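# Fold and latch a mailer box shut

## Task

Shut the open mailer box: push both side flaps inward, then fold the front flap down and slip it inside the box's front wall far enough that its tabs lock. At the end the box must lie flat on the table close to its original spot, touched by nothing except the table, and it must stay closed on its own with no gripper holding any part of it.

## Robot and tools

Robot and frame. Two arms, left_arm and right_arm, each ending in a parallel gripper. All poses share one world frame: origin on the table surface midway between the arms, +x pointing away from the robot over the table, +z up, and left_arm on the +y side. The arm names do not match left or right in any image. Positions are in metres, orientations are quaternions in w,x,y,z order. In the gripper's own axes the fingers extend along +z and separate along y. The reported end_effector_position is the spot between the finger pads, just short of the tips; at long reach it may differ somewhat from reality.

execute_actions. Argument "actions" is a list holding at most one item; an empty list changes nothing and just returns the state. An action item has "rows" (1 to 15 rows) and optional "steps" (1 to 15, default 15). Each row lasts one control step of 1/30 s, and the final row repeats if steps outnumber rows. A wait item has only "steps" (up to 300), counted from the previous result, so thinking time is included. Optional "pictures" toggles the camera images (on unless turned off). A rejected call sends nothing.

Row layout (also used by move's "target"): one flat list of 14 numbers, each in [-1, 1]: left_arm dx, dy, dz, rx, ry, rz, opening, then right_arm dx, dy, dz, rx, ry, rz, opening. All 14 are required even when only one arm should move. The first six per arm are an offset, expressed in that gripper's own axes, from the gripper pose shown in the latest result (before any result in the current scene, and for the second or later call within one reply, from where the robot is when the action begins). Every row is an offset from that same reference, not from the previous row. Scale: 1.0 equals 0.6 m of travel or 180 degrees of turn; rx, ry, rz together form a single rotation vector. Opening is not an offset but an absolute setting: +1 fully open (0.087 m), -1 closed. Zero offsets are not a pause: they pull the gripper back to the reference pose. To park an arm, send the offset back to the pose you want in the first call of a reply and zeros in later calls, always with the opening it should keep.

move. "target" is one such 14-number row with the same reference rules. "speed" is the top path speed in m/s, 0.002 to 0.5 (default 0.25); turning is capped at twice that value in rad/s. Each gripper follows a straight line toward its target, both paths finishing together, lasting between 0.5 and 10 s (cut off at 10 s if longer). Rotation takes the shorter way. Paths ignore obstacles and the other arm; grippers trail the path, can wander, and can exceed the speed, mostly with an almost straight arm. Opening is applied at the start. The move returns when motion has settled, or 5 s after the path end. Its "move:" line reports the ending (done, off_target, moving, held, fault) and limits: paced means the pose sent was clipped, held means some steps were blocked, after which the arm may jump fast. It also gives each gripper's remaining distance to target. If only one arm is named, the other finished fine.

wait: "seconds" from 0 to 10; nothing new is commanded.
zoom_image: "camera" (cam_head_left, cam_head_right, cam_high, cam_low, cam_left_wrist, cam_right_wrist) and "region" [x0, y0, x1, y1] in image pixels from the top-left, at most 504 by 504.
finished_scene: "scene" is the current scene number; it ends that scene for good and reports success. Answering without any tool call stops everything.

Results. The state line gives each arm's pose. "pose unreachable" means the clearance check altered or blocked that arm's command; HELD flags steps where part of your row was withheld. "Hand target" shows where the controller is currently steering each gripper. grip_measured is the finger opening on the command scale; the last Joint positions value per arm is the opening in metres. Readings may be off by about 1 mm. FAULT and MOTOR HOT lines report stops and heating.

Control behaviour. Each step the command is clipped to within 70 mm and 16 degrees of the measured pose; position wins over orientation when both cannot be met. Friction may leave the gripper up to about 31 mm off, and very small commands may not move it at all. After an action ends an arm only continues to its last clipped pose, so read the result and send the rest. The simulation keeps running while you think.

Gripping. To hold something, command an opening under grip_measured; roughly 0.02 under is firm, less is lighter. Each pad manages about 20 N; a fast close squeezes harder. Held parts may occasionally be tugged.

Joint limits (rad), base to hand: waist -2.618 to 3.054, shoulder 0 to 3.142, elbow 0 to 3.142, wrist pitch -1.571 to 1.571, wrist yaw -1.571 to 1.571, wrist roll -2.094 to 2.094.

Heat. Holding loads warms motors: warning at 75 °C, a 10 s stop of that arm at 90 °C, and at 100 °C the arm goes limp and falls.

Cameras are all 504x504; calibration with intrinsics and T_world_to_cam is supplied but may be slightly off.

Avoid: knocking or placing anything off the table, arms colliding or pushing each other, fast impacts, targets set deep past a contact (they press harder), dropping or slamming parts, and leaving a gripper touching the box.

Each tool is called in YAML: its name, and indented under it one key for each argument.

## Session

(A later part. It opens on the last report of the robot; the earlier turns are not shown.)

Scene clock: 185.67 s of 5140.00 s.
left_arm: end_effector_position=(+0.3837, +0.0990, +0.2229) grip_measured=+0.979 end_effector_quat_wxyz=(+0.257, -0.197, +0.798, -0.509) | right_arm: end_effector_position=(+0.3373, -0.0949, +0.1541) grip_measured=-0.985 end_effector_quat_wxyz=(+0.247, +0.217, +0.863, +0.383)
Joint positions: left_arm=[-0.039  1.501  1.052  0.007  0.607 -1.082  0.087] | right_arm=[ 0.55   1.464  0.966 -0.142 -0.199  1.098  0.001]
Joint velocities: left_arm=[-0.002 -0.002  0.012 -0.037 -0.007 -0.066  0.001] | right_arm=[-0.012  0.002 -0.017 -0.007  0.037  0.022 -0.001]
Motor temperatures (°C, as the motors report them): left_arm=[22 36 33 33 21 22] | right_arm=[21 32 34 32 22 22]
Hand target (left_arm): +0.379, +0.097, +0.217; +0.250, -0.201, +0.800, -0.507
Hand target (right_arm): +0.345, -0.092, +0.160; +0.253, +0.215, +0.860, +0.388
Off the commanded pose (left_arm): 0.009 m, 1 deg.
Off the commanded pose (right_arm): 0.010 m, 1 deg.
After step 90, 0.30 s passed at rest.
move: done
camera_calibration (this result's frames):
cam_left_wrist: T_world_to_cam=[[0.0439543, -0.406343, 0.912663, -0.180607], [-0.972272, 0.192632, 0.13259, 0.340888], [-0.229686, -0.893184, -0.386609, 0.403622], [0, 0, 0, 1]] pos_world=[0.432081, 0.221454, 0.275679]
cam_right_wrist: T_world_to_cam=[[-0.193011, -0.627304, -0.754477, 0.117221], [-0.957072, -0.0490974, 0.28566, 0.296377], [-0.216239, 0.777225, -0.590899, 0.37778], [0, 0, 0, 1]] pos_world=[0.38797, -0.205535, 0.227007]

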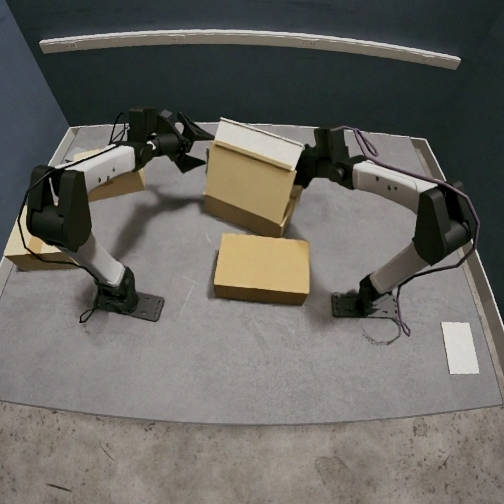

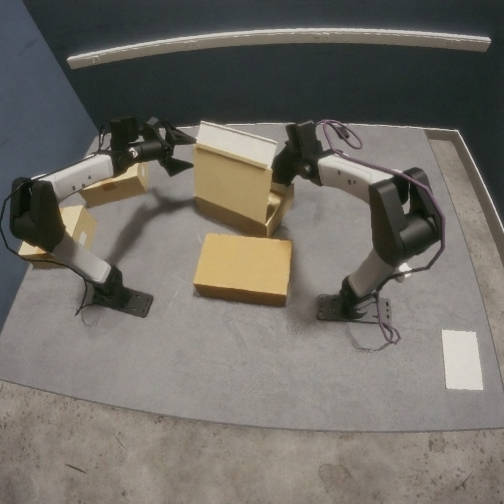

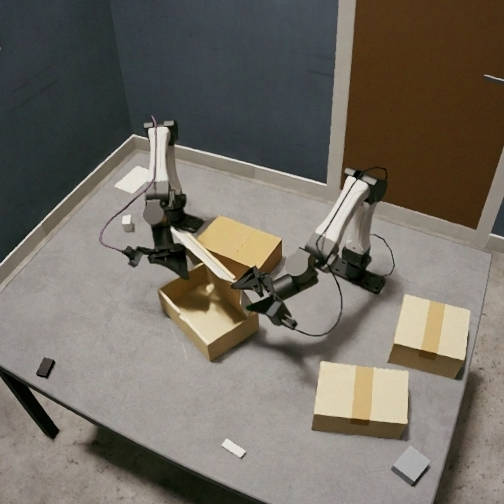

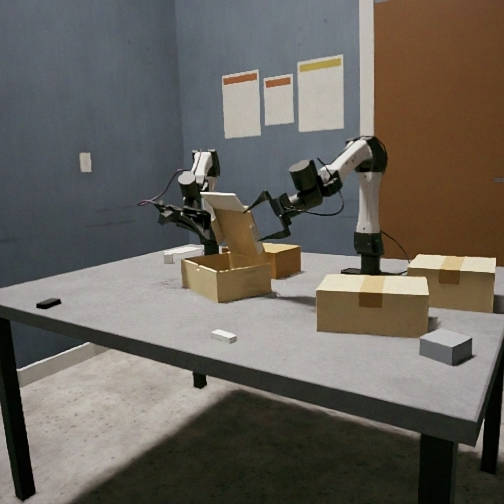

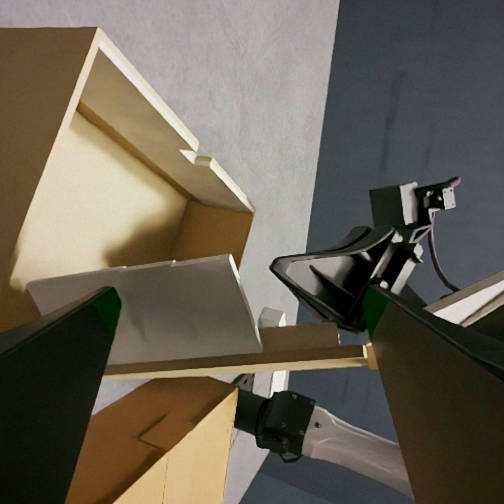

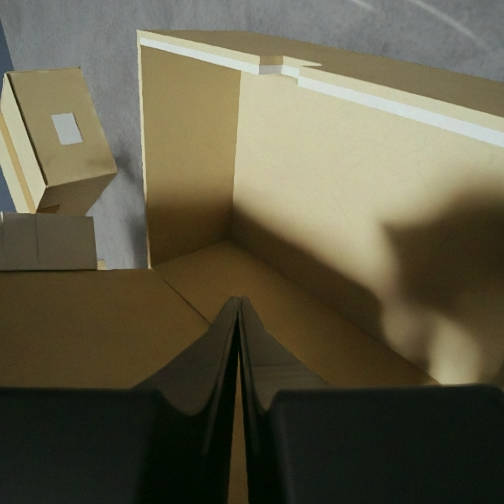

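move:
  target: [0,0,0,0,0,0,1,-0.121,-0.079,-0.135,0,0,0,-1]
  speed: 0.12

move:
  target: [0,0,0,0,0,0,1,0.145,-0.022,-0.123,0,0,0,-1]
  speed: 0.15

move:
  target: [0,0,0,0,0,0,1,0.08,0.087,0.078,0,0,0,1]
  speed: 0.07

Scene clock: 193.70 s of 5140.00 s.
left_arm: end_effector_position=(+0.3840, +0.0990, +0.2232) grip_measured=+0.979 end_effector_quat_wxyz=(+0.257, -0.197, +0.797, -0.509) | right_arm: end_effector_position=(+0.3375, -0.2071, +0.1737) grip_measured=-0.985 end_effector_quat_wxyz=(+0.239, +0.225, +0.865, +0.380)
Joint positions: left_arm=[-0.039  1.501  1.052  0.009  0.606 -1.084  0.087] | right_arm=[ 0.163  1.331  0.966 -0.381 -0.498  0.848  0.001]
Joint velocities: left_arm=[-0.022  0.002 -0.022 -0.007 -0.022 -0.095  0.   ] | right_arm=[ 0.022 -0.002  0.002 -0.051 -0.022 -0.081  0.   ]
Motor temperatures (°C, as the motors report them): left_arm=[22 36 33 34 21 22] | right_arm=[21 32 34 32 22 22]
Hand target (left_arm): +0.384, +0.099, +0.223; +0.257, -0.197, +0.798, -0.509
Hand target (right_arm): +0.336, -0.208, +0.183; +0.247, +0.218, +0.862, +0.385
Off the commanded pose (left_arm): 0.000 m, 0 deg.
Off the commanded pose (right_arm): 0.011 m, 1 deg.
After step 90, 3.43 s passed at rest.
move: off_target (right_arm)
camera_calibration (this result's frames):
cam_left_wrist: T_world_to_cam=[[0.0436765, -0.405372, 0.913108, -0.181017], [-0.972619, 0.191575, 0.131572, 0.341599], [-0.228264, -0.893853, -0.385905, 0.403193], [0, 0, 0, 1]] pos_world=[0.432187, 0.221574, 0.275937]
cam_right_wrist: T_world_to_cam=[[-0.213808, -0.623895, -0.751692, 0.0689403], [-0.951141, -0.0425043, 0.305817, 0.281322], [-0.222748, 0.780352, -0.584324, 0.478297], [0, 0, 0, 1]] pos_world=[0.388856, -0.318271, 0.245269]

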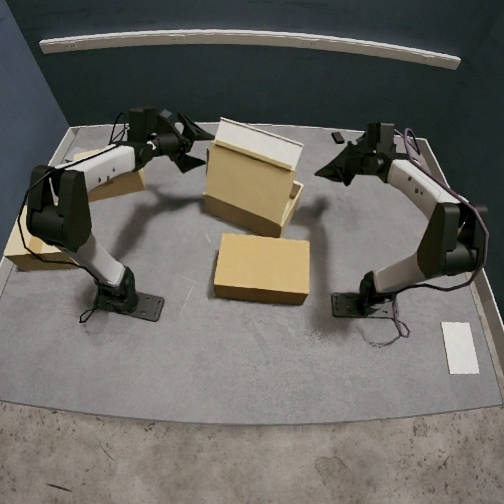

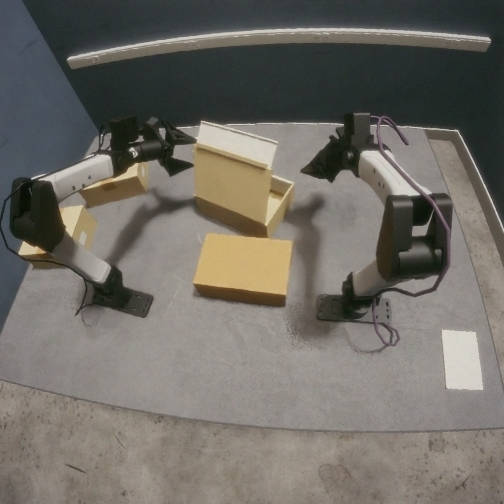

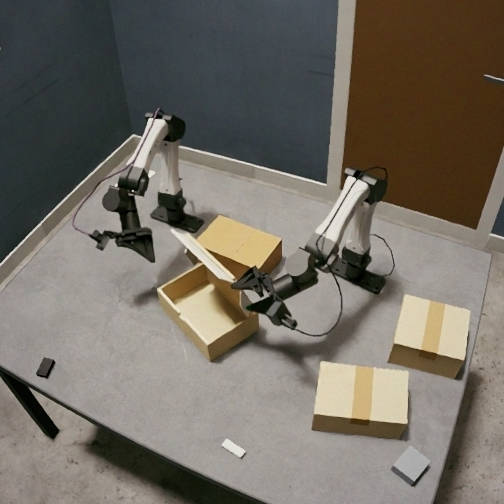

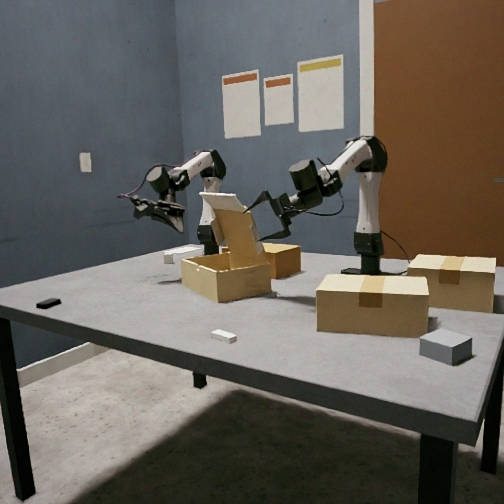

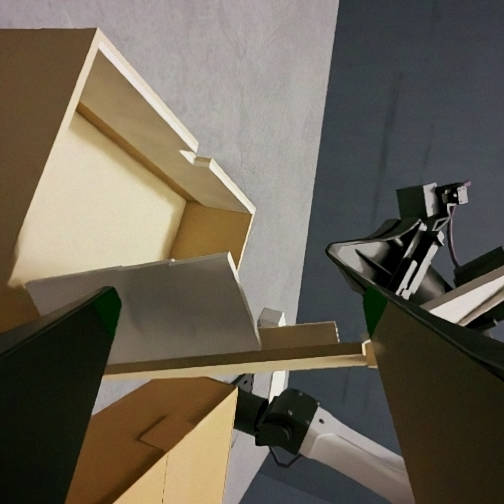

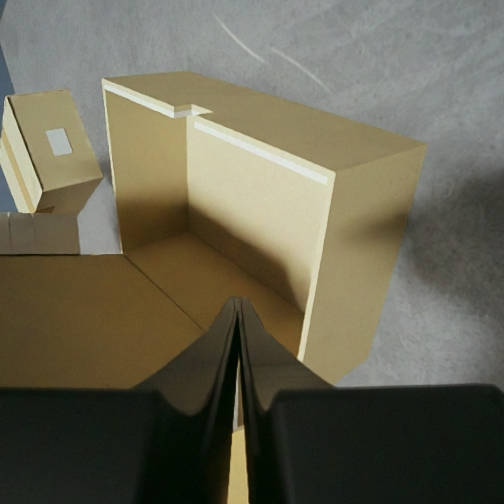

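Scene clock: 195.03 s of 5140.00 s.
left_arm: end_effector_position=(+0.3840, +0.0990, +0.2232) grip_measured=+0.979 end_effector_quat_wxyz=(+0.257, -0.197, +0.797, -0.509) | right_arm: end_effector_position=(+0.2309, -0.2044, +0.1919) grip_measured=-0.985 end_effector_quat_wxyz=(+0.248, +0.218, +0.862, +0.384)
Joint positions: left_arm=[-0.039  1.501  1.052  0.009  0.606 -1.084  0.087] | right_arm=[ 0.26   0.864  0.775 -0.604 -0.427  0.913  0.001]
Joint velocities: left_arm=[-0.002 -0.017 -0.027  0.081 -0.007  0.051 -0.001] | right_arm=[ 0.002  0.012 -0.007 -0.022  0.051  0.022  0.   ]
Motor temperatures (°C, as the motors report them): left_arm=[22 36 33 34 21 22] | right_arm=[21 32 34 32 22 22]
Hand target (left_arm): +0.384, +0.099, +0.223; +0.257, -0.197, +0.797, -0.509
Hand target (right_arm): +0.224, -0.205, +0.185; +0.239, +0.224, +0.865, +0.380
Off the commanded pose (left_arm): 0.000 m, 0 deg.
Off the commanded pose (right_arm): 0.009 m, 1 deg.
move: done
camera_calibration (this result's frames):
cam_left_wrist: T_world_to_cam=[[0.0436765, -0.405372, 0.913108, -0.181017], [-0.972619, 0.191575, 0.131572, 0.341599], [-0.228264, -0.893853, -0.385905, 0.403193], [0, 0, 0, 1]] pos_world=[0.432187, 0.221574, 0.275937]
cam_right_wrist: T_world_to_cam=[[-0.192972, -0.624232, -0.757031, 0.0576575], [-0.957897, -0.0473125, 0.283186, 0.179394], [-0.212591, 0.779805, -0.58882, 0.461522], [0, 0, 0, 1]] pos_world=[0.281083, -0.315417, 0.2646]

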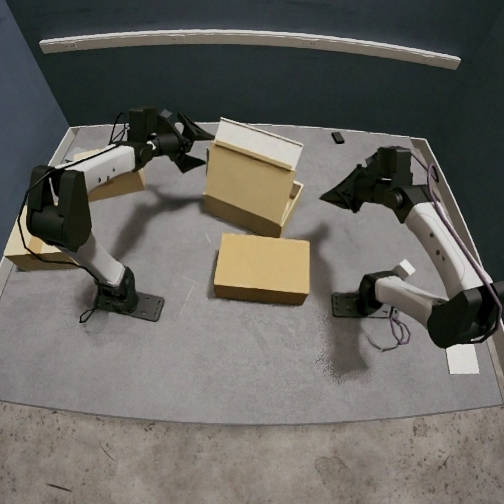

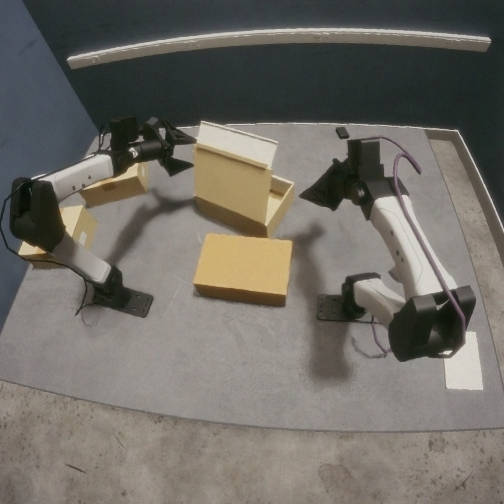

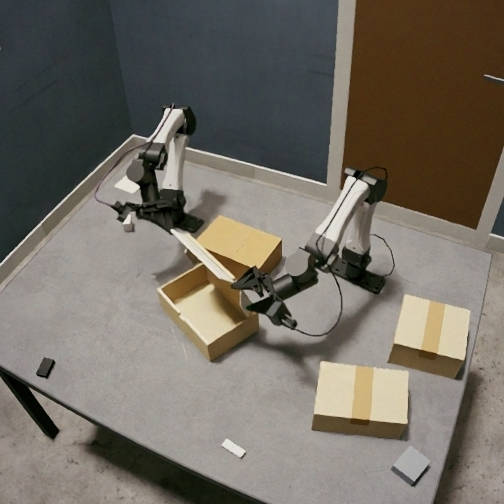

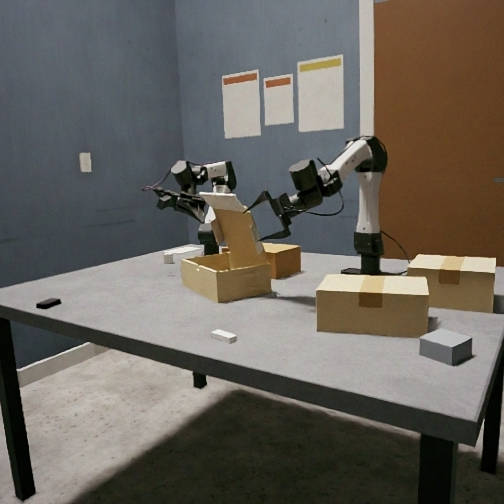

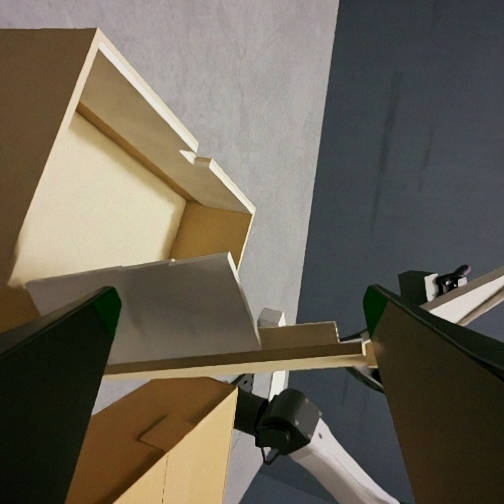

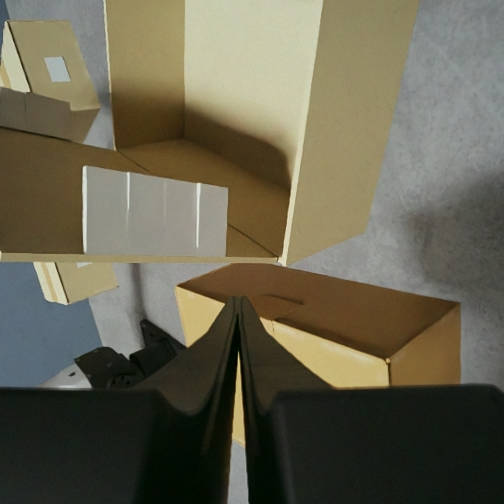

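Scene clock: 196.73 s of 5140.00 s.
left_arm: end_effector_position=(+0.3840, +0.0990, +0.2232) grip_measured=+0.979 end_effector_quat_wxyz=(+0.257, -0.197, +0.797, -0.509) | right_arm: end_effector_position=(+0.2255, -0.1278, +0.1834) grip_measured=+1.000 end_effector_quat_wxyz=(+0.242, +0.216, +0.869, +0.373)
Joint positions: left_arm=[-0.039  1.501  1.052  0.009  0.606 -1.084  0.087] | right_arm=[ 0.69   0.99   0.794 -0.456 -0.084  1.175  0.087]
Joint velocities: left_arm=[-0.007 -0.027 -0.007  0.037 -0.037  0.007 -0.001] | right_arm=[-0.022 -0.012  0.002  0.022  0.051  0.037  0.   ]
Motor temperatures (°C, as the motors report them): left_arm=[22 36 33 34 21 22] | right_arm=[21 31 34 32 22 22]
Hand target (left_arm): +0.384, +0.099, +0.223; +0.257, -0.197, +0.797, -0.509
Hand target (right_arm): +0.232, -0.121, +0.192; +0.249, +0.217, +0.863, +0.382
Off the commanded pose (left_arm): 0.000 m, 0 deg.
Off the commanded pose (right_arm): 0.013 m, 2 deg.
move: off_target (right_arm)
camera_calibration (this result's frames):
cam_left_wrist: T_world_to_cam=[[0.0436765, -0.405372, 0.913108, -0.181017], [-0.972619, 0.191575, 0.131572, 0.341599], [-0.228264, -0.893853, -0.385905, 0.403193], [0, 0, 0, 1]] pos_world=[0.432187, 0.221574, 0.275937]
cam_right_wrist: T_world_to_cam=[[-0.202876, -0.642621, -0.738837, 0.0945422], [-0.952367, -0.0459486, 0.301473, 0.175815], [-0.227682, 0.764805, -0.602689, 0.399676], [0, 0, 0, 1]] pos_world=[0.27762, -0.236841, 0.257728]

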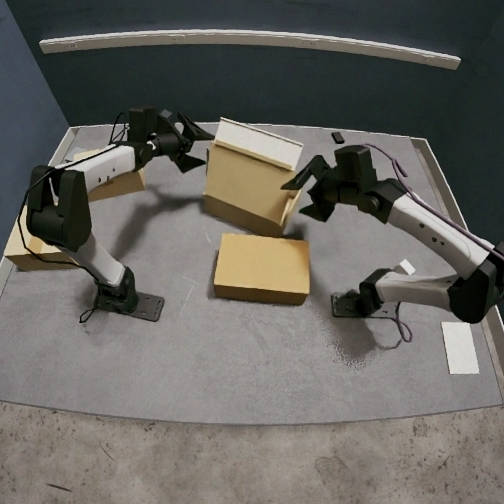

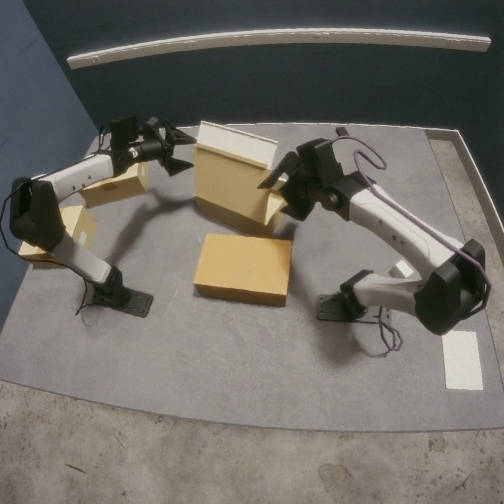

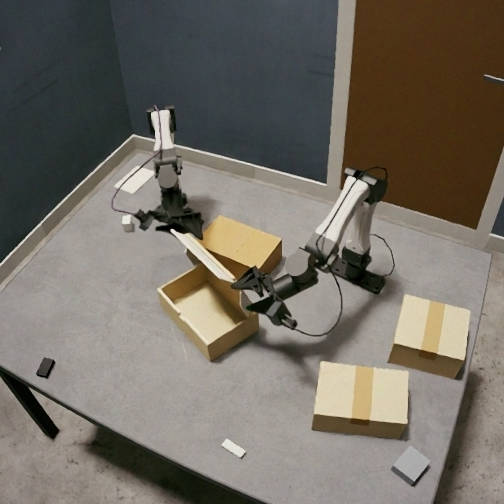

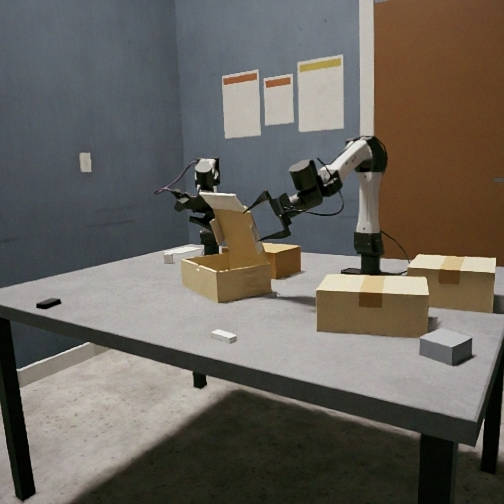

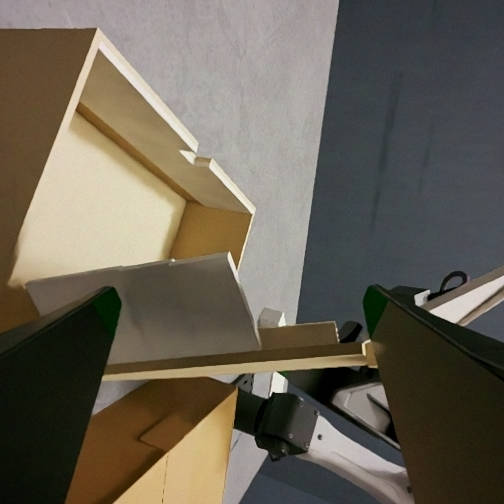

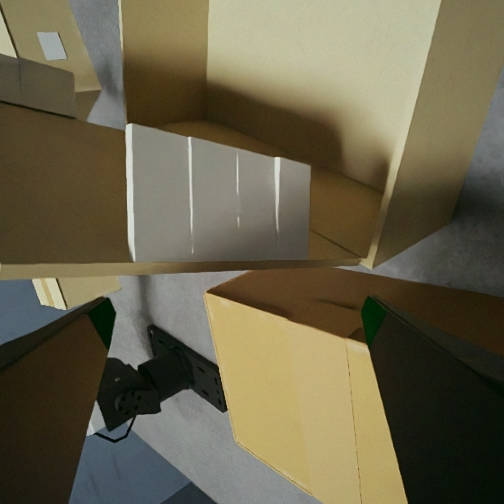

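move:
  target: [0,0,0,0,0,0,1,-0.058,0.075,0.096,0,0,0,1]
  speed: 0.05

Scene clock: 200.37 s of 5140.00 s.
left_arm: end_effector_position=(+0.3915, +0.1066, +0.2217) grip_measured=+0.979 end_effector_quat_wxyz=(+0.271, -0.213, +0.796, -0.498) | right_arm: end_effector_position=(+0.2834, -0.0993, +0.1784) grip_measured=+1.000 end_effector_quat_wxyz=(+0.232, +0.222, +0.880, +0.349)
Joint positions: left_arm=[-0.029  1.501  1.052  0.011  0.569 -1.087  0.087] | right_arm=[ 0.652  1.295  0.989 -0.405 -0.1    1.146  0.087]
Joint velocities: left_arm=[-0.007 -0.017  0.012 -0.037 -0.007 -0.066 -0.   ] | right_arm=[ 0.002 -0.002 -0.012 -0.051 -0.037  0.066  0.   ]
Motor temperatures (°C, as the motors report them): left_arm=[22 36 34 34 21 22] | right_arm=[21 31 35 32 22 22]
Hand target (left_arm): +0.384, +0.099, +0.223; +0.257, -0.197, +0.797, -0.509
Hand target (right_arm): +0.294, -0.090, +0.193; +0.242, +0.216, +0.869, +0.373
Off the commanded pose (left_arm): 0.011 m, 3 deg.
Off the commanded pose (right_arm): 0.021 m, 3 deg.
move: off_target (left_arm, right_arm)
camera_calibration (this result's frames):
cam_left_wrist: T_world_to_cam=[[0.0597415, -0.414739, 0.907977, -0.181011], [-0.980564, 0.145913, 0.131166, 0.355708], [-0.186885, -0.898165, -0.397961, 0.398012], [0, 0, 0, 1]] pos_world=[0.433991, 0.230506, 0.27609]
cam_right_wrist: T_world_to_cam=[[-0.234934, -0.671417, -0.702855, 0.120727], [-0.940745, -0.0248635, 0.338202, 0.226033], [-0.24455, 0.740662, -0.625791, 0.394557], [0, 0, 0, 1]] pos_world=[0.337491, -0.205556, 0.255319]

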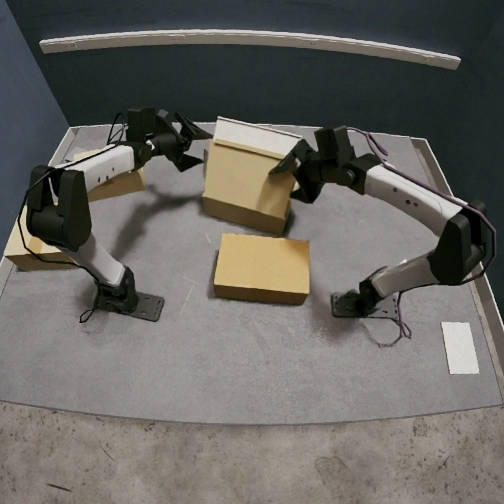

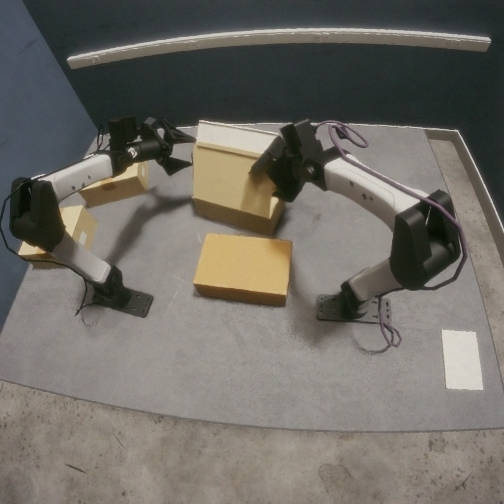

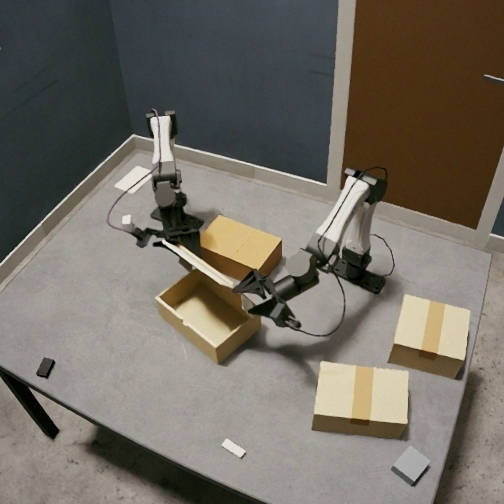

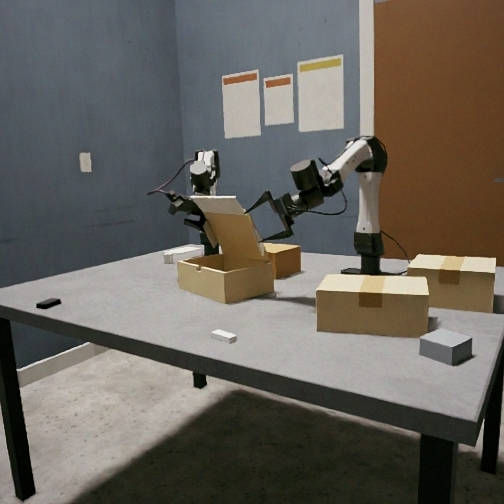

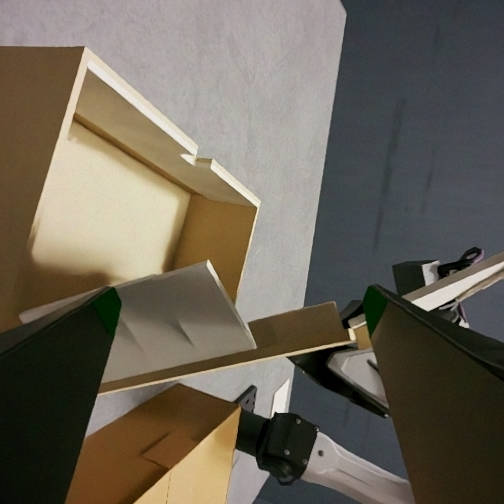

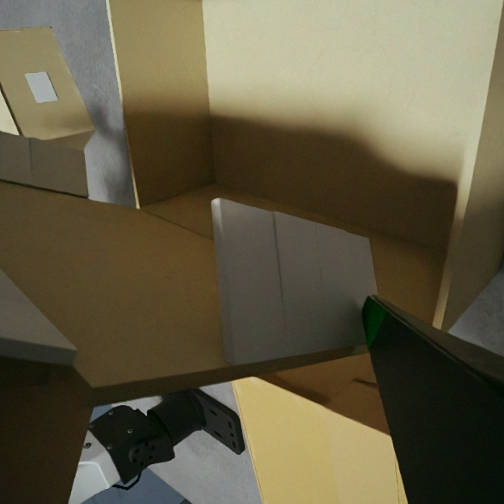

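move:
  target: [0.02,0,0.08,0,0,0,1,0,0.02,0.02,0,0,0,1]
  speed: 0.04

Scene clock: 203.97 s of 5140.00 s.
left_arm: end_effector_position=(+0.4188, +0.0788, +0.2105) grip_measured=+0.979 end_effector_quat_wxyz=(+0.292, -0.221, +0.787, -0.497) | right_arm: end_effector_position=(+0.2850, -0.0966, +0.1675) grip_measured=+1.000 end_effector_quat_wxyz=(+0.224, +0.223, +0.889, +0.332)
Joint positions: left_arm=[-0.107  1.612  1.09   0.138  0.46  -1.135  0.087] | right_arm=[ 0.663  1.336  1.006 -0.421 -0.083  1.146  0.087]
Joint velocities: left_arm=[-0.002  0.007  0.002 -0.095  0.022 -0.007  0.001] | right_arm=[-0.017 -0.007 -0.002 -0.095 -0.066  0.022  0.   ]
Motor temperatures (°C, as the motors report them): left_arm=[22 35 34 34 21 22] | right_arm=[21 31 35 33 22 22]
Hand target (left_arm): +0.413, +0.067, +0.202; +0.270, -0.213, +0.795, -0.499
Hand target (right_arm): +0.292, -0.086, +0.180; +0.232, +0.221, +0.880, +0.350
Off the commanded pose (left_arm): 0.016 m, 3 deg.
Off the commanded pose (right_arm): 0.018 m, 2 deg.
move: off_target (left_arm, right_arm)
camera_calibration (this result's frames):
cam_left_wrist: T_world_to_cam=[[0.0483258, -0.411226, 0.910251, -0.180005], [-0.989046, 0.107549, 0.101097, 0.400961], [-0.13947, -0.905166, -0.401525, 0.355158], [0, 0, 0, 1]] pos_world=[0.454801, 0.204331, 0.265919]
cam_right_wrist: T_world_to_cam=[[-0.254385, -0.693461, -0.674092, 0.113853], [-0.931248, -0.0123902, 0.364175, 0.225468], [-0.260893, 0.720387, -0.642633, 0.391547], [0, 0, 0, 1]] pos_world=[0.341081, -0.200319, 0.246258]

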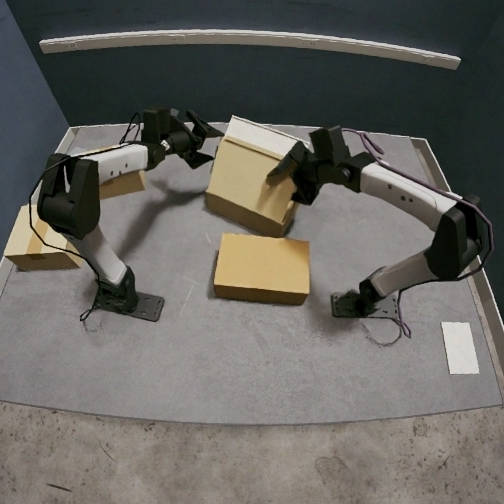

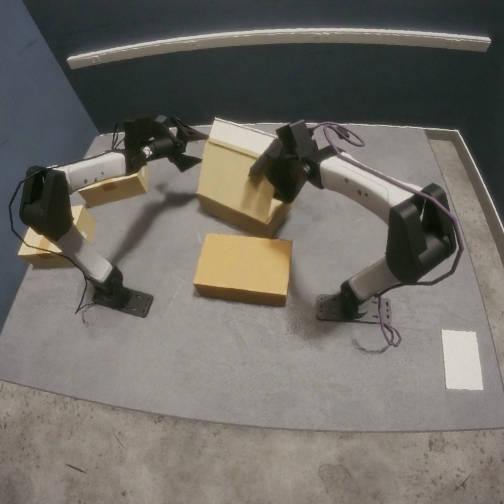

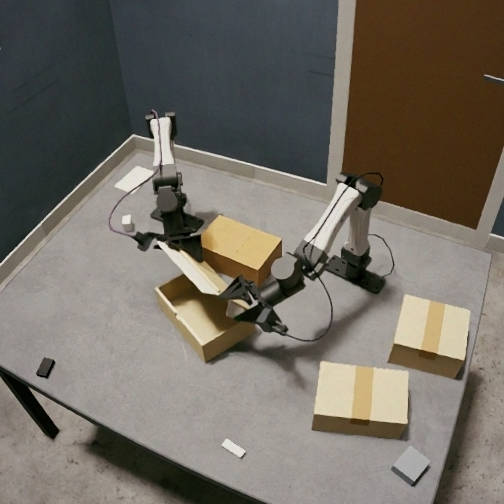

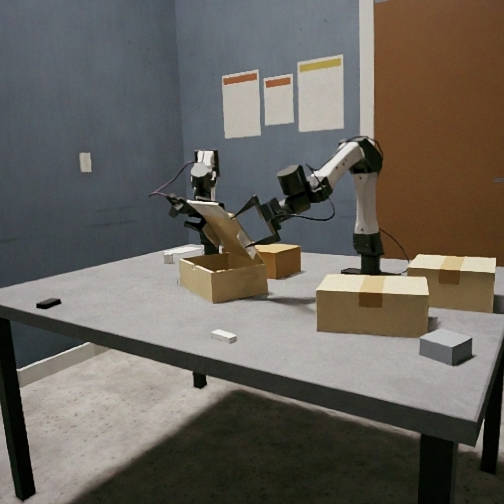

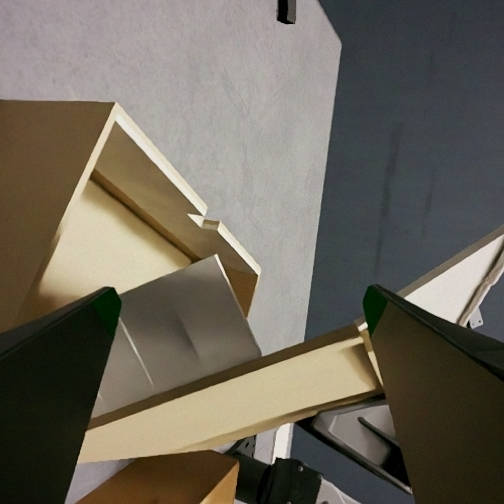

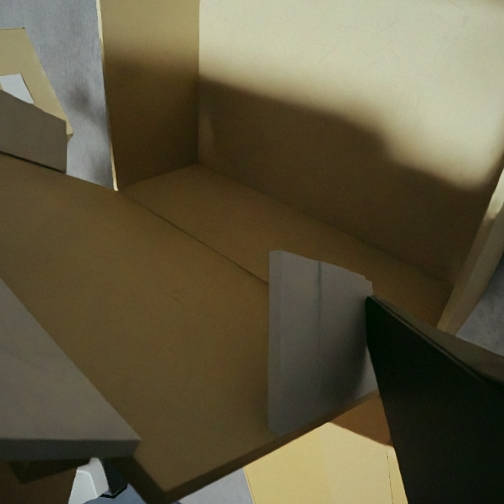

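move:
  target: [0,0,-0.15,0,0,0,1,0,0,0,0,0,0,-0.7]
  speed: 0.08

Scene clock: 207.40 s of 5140.00 s.
left_arm: end_effector_position=(+0.3633, +0.1330, +0.2566) grip_measured=+0.979 end_effector_quat_wxyz=(+0.311, -0.208, +0.778, -0.504) | right_arm: end_effector_position=(+0.2885, -0.0897, +0.1771) grip_measured=-0.648 end_effector_quat_wxyz=(+0.229, +0.217, +0.881, +0.353)
Joint positions: left_arm=[ 0.028  1.313  0.985 -0.038  0.585 -1.072  0.087] | right_arm=[ 0.664  1.334  1.009 -0.381 -0.102  1.15   0.015]
Joint velocities: left_arm=[ 0.012  0.012  0.002 -0.007  0.007  0.022  0.   ] | right_arm=[-0.002  0.012  0.007 -0.022 -0.022  0.051  0.   ]
Motor temperatures (°C, as the motors report them): left_arm=[22 35 34 34 21 22] | right_arm=[21 30 35 32 22 22]
Hand target (left_arm): +0.357, +0.137, +0.242; +0.293, -0.220, +0.787, -0.496
Hand target (right_arm): +0.285, -0.097, +0.168; +0.224, +0.223, +0.889, +0.332
Off the commanded pose (left_arm): 0.017 m, 3 deg.
Off the commanded pose (right_arm): 0.012 m, 3 deg.
move: off_target (left_arm, right_arm)
camera_calibration (this result's frames):
cam_left_wrist: T_world_to_cam=[[0.00255091, -0.40672, 0.913549, -0.181758], [-0.992662, 0.109412, 0.0514829, 0.349382], [-0.120892, -0.906977, -0.403456, 0.408987], [0, 0, 0, 1]] pos_world=[0.396725, 0.258791, 0.313066]
cam_right_wrist: T_world_to_cam=[[-0.227373, -0.669708, -0.706961, 0.126176], [-0.940546, -0.0370911, 0.337635, 0.230477], [-0.252339, 0.741698, -0.621457, 0.389406], [0, 0, 0, 1]] pos_world=[0.343726, -0.195772, 0.253384]

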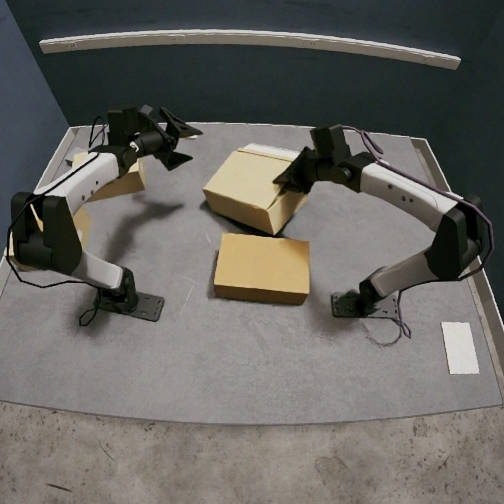

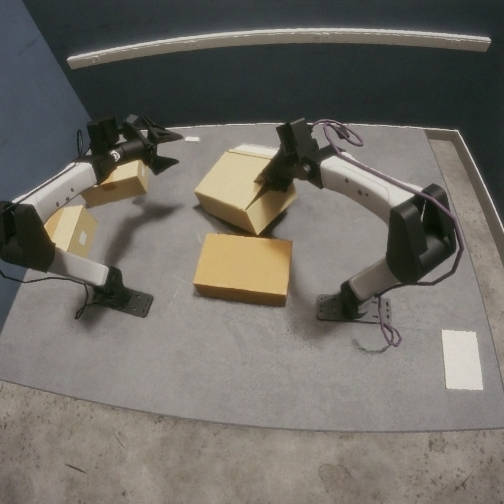

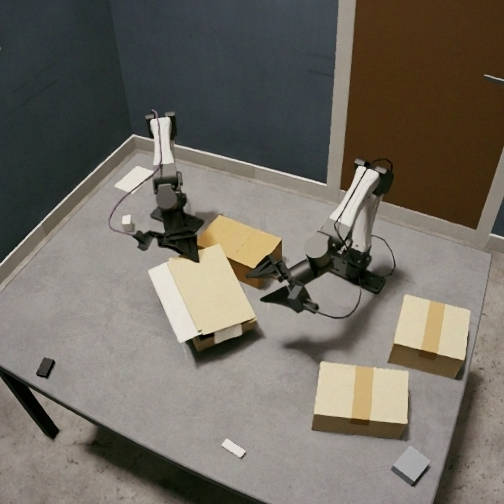

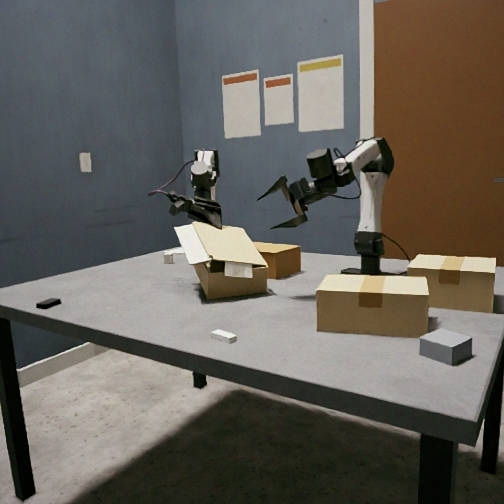

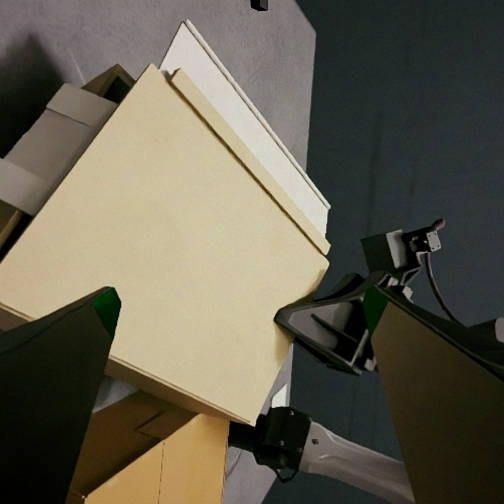

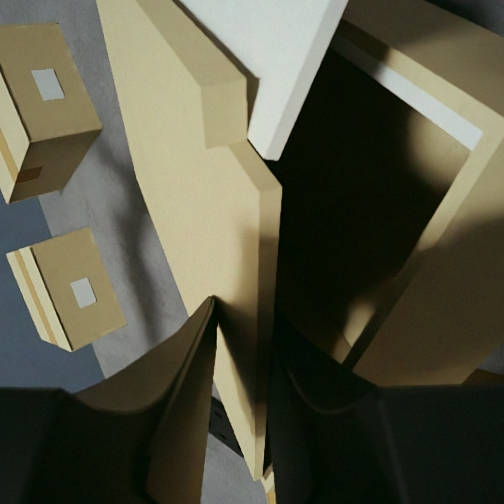

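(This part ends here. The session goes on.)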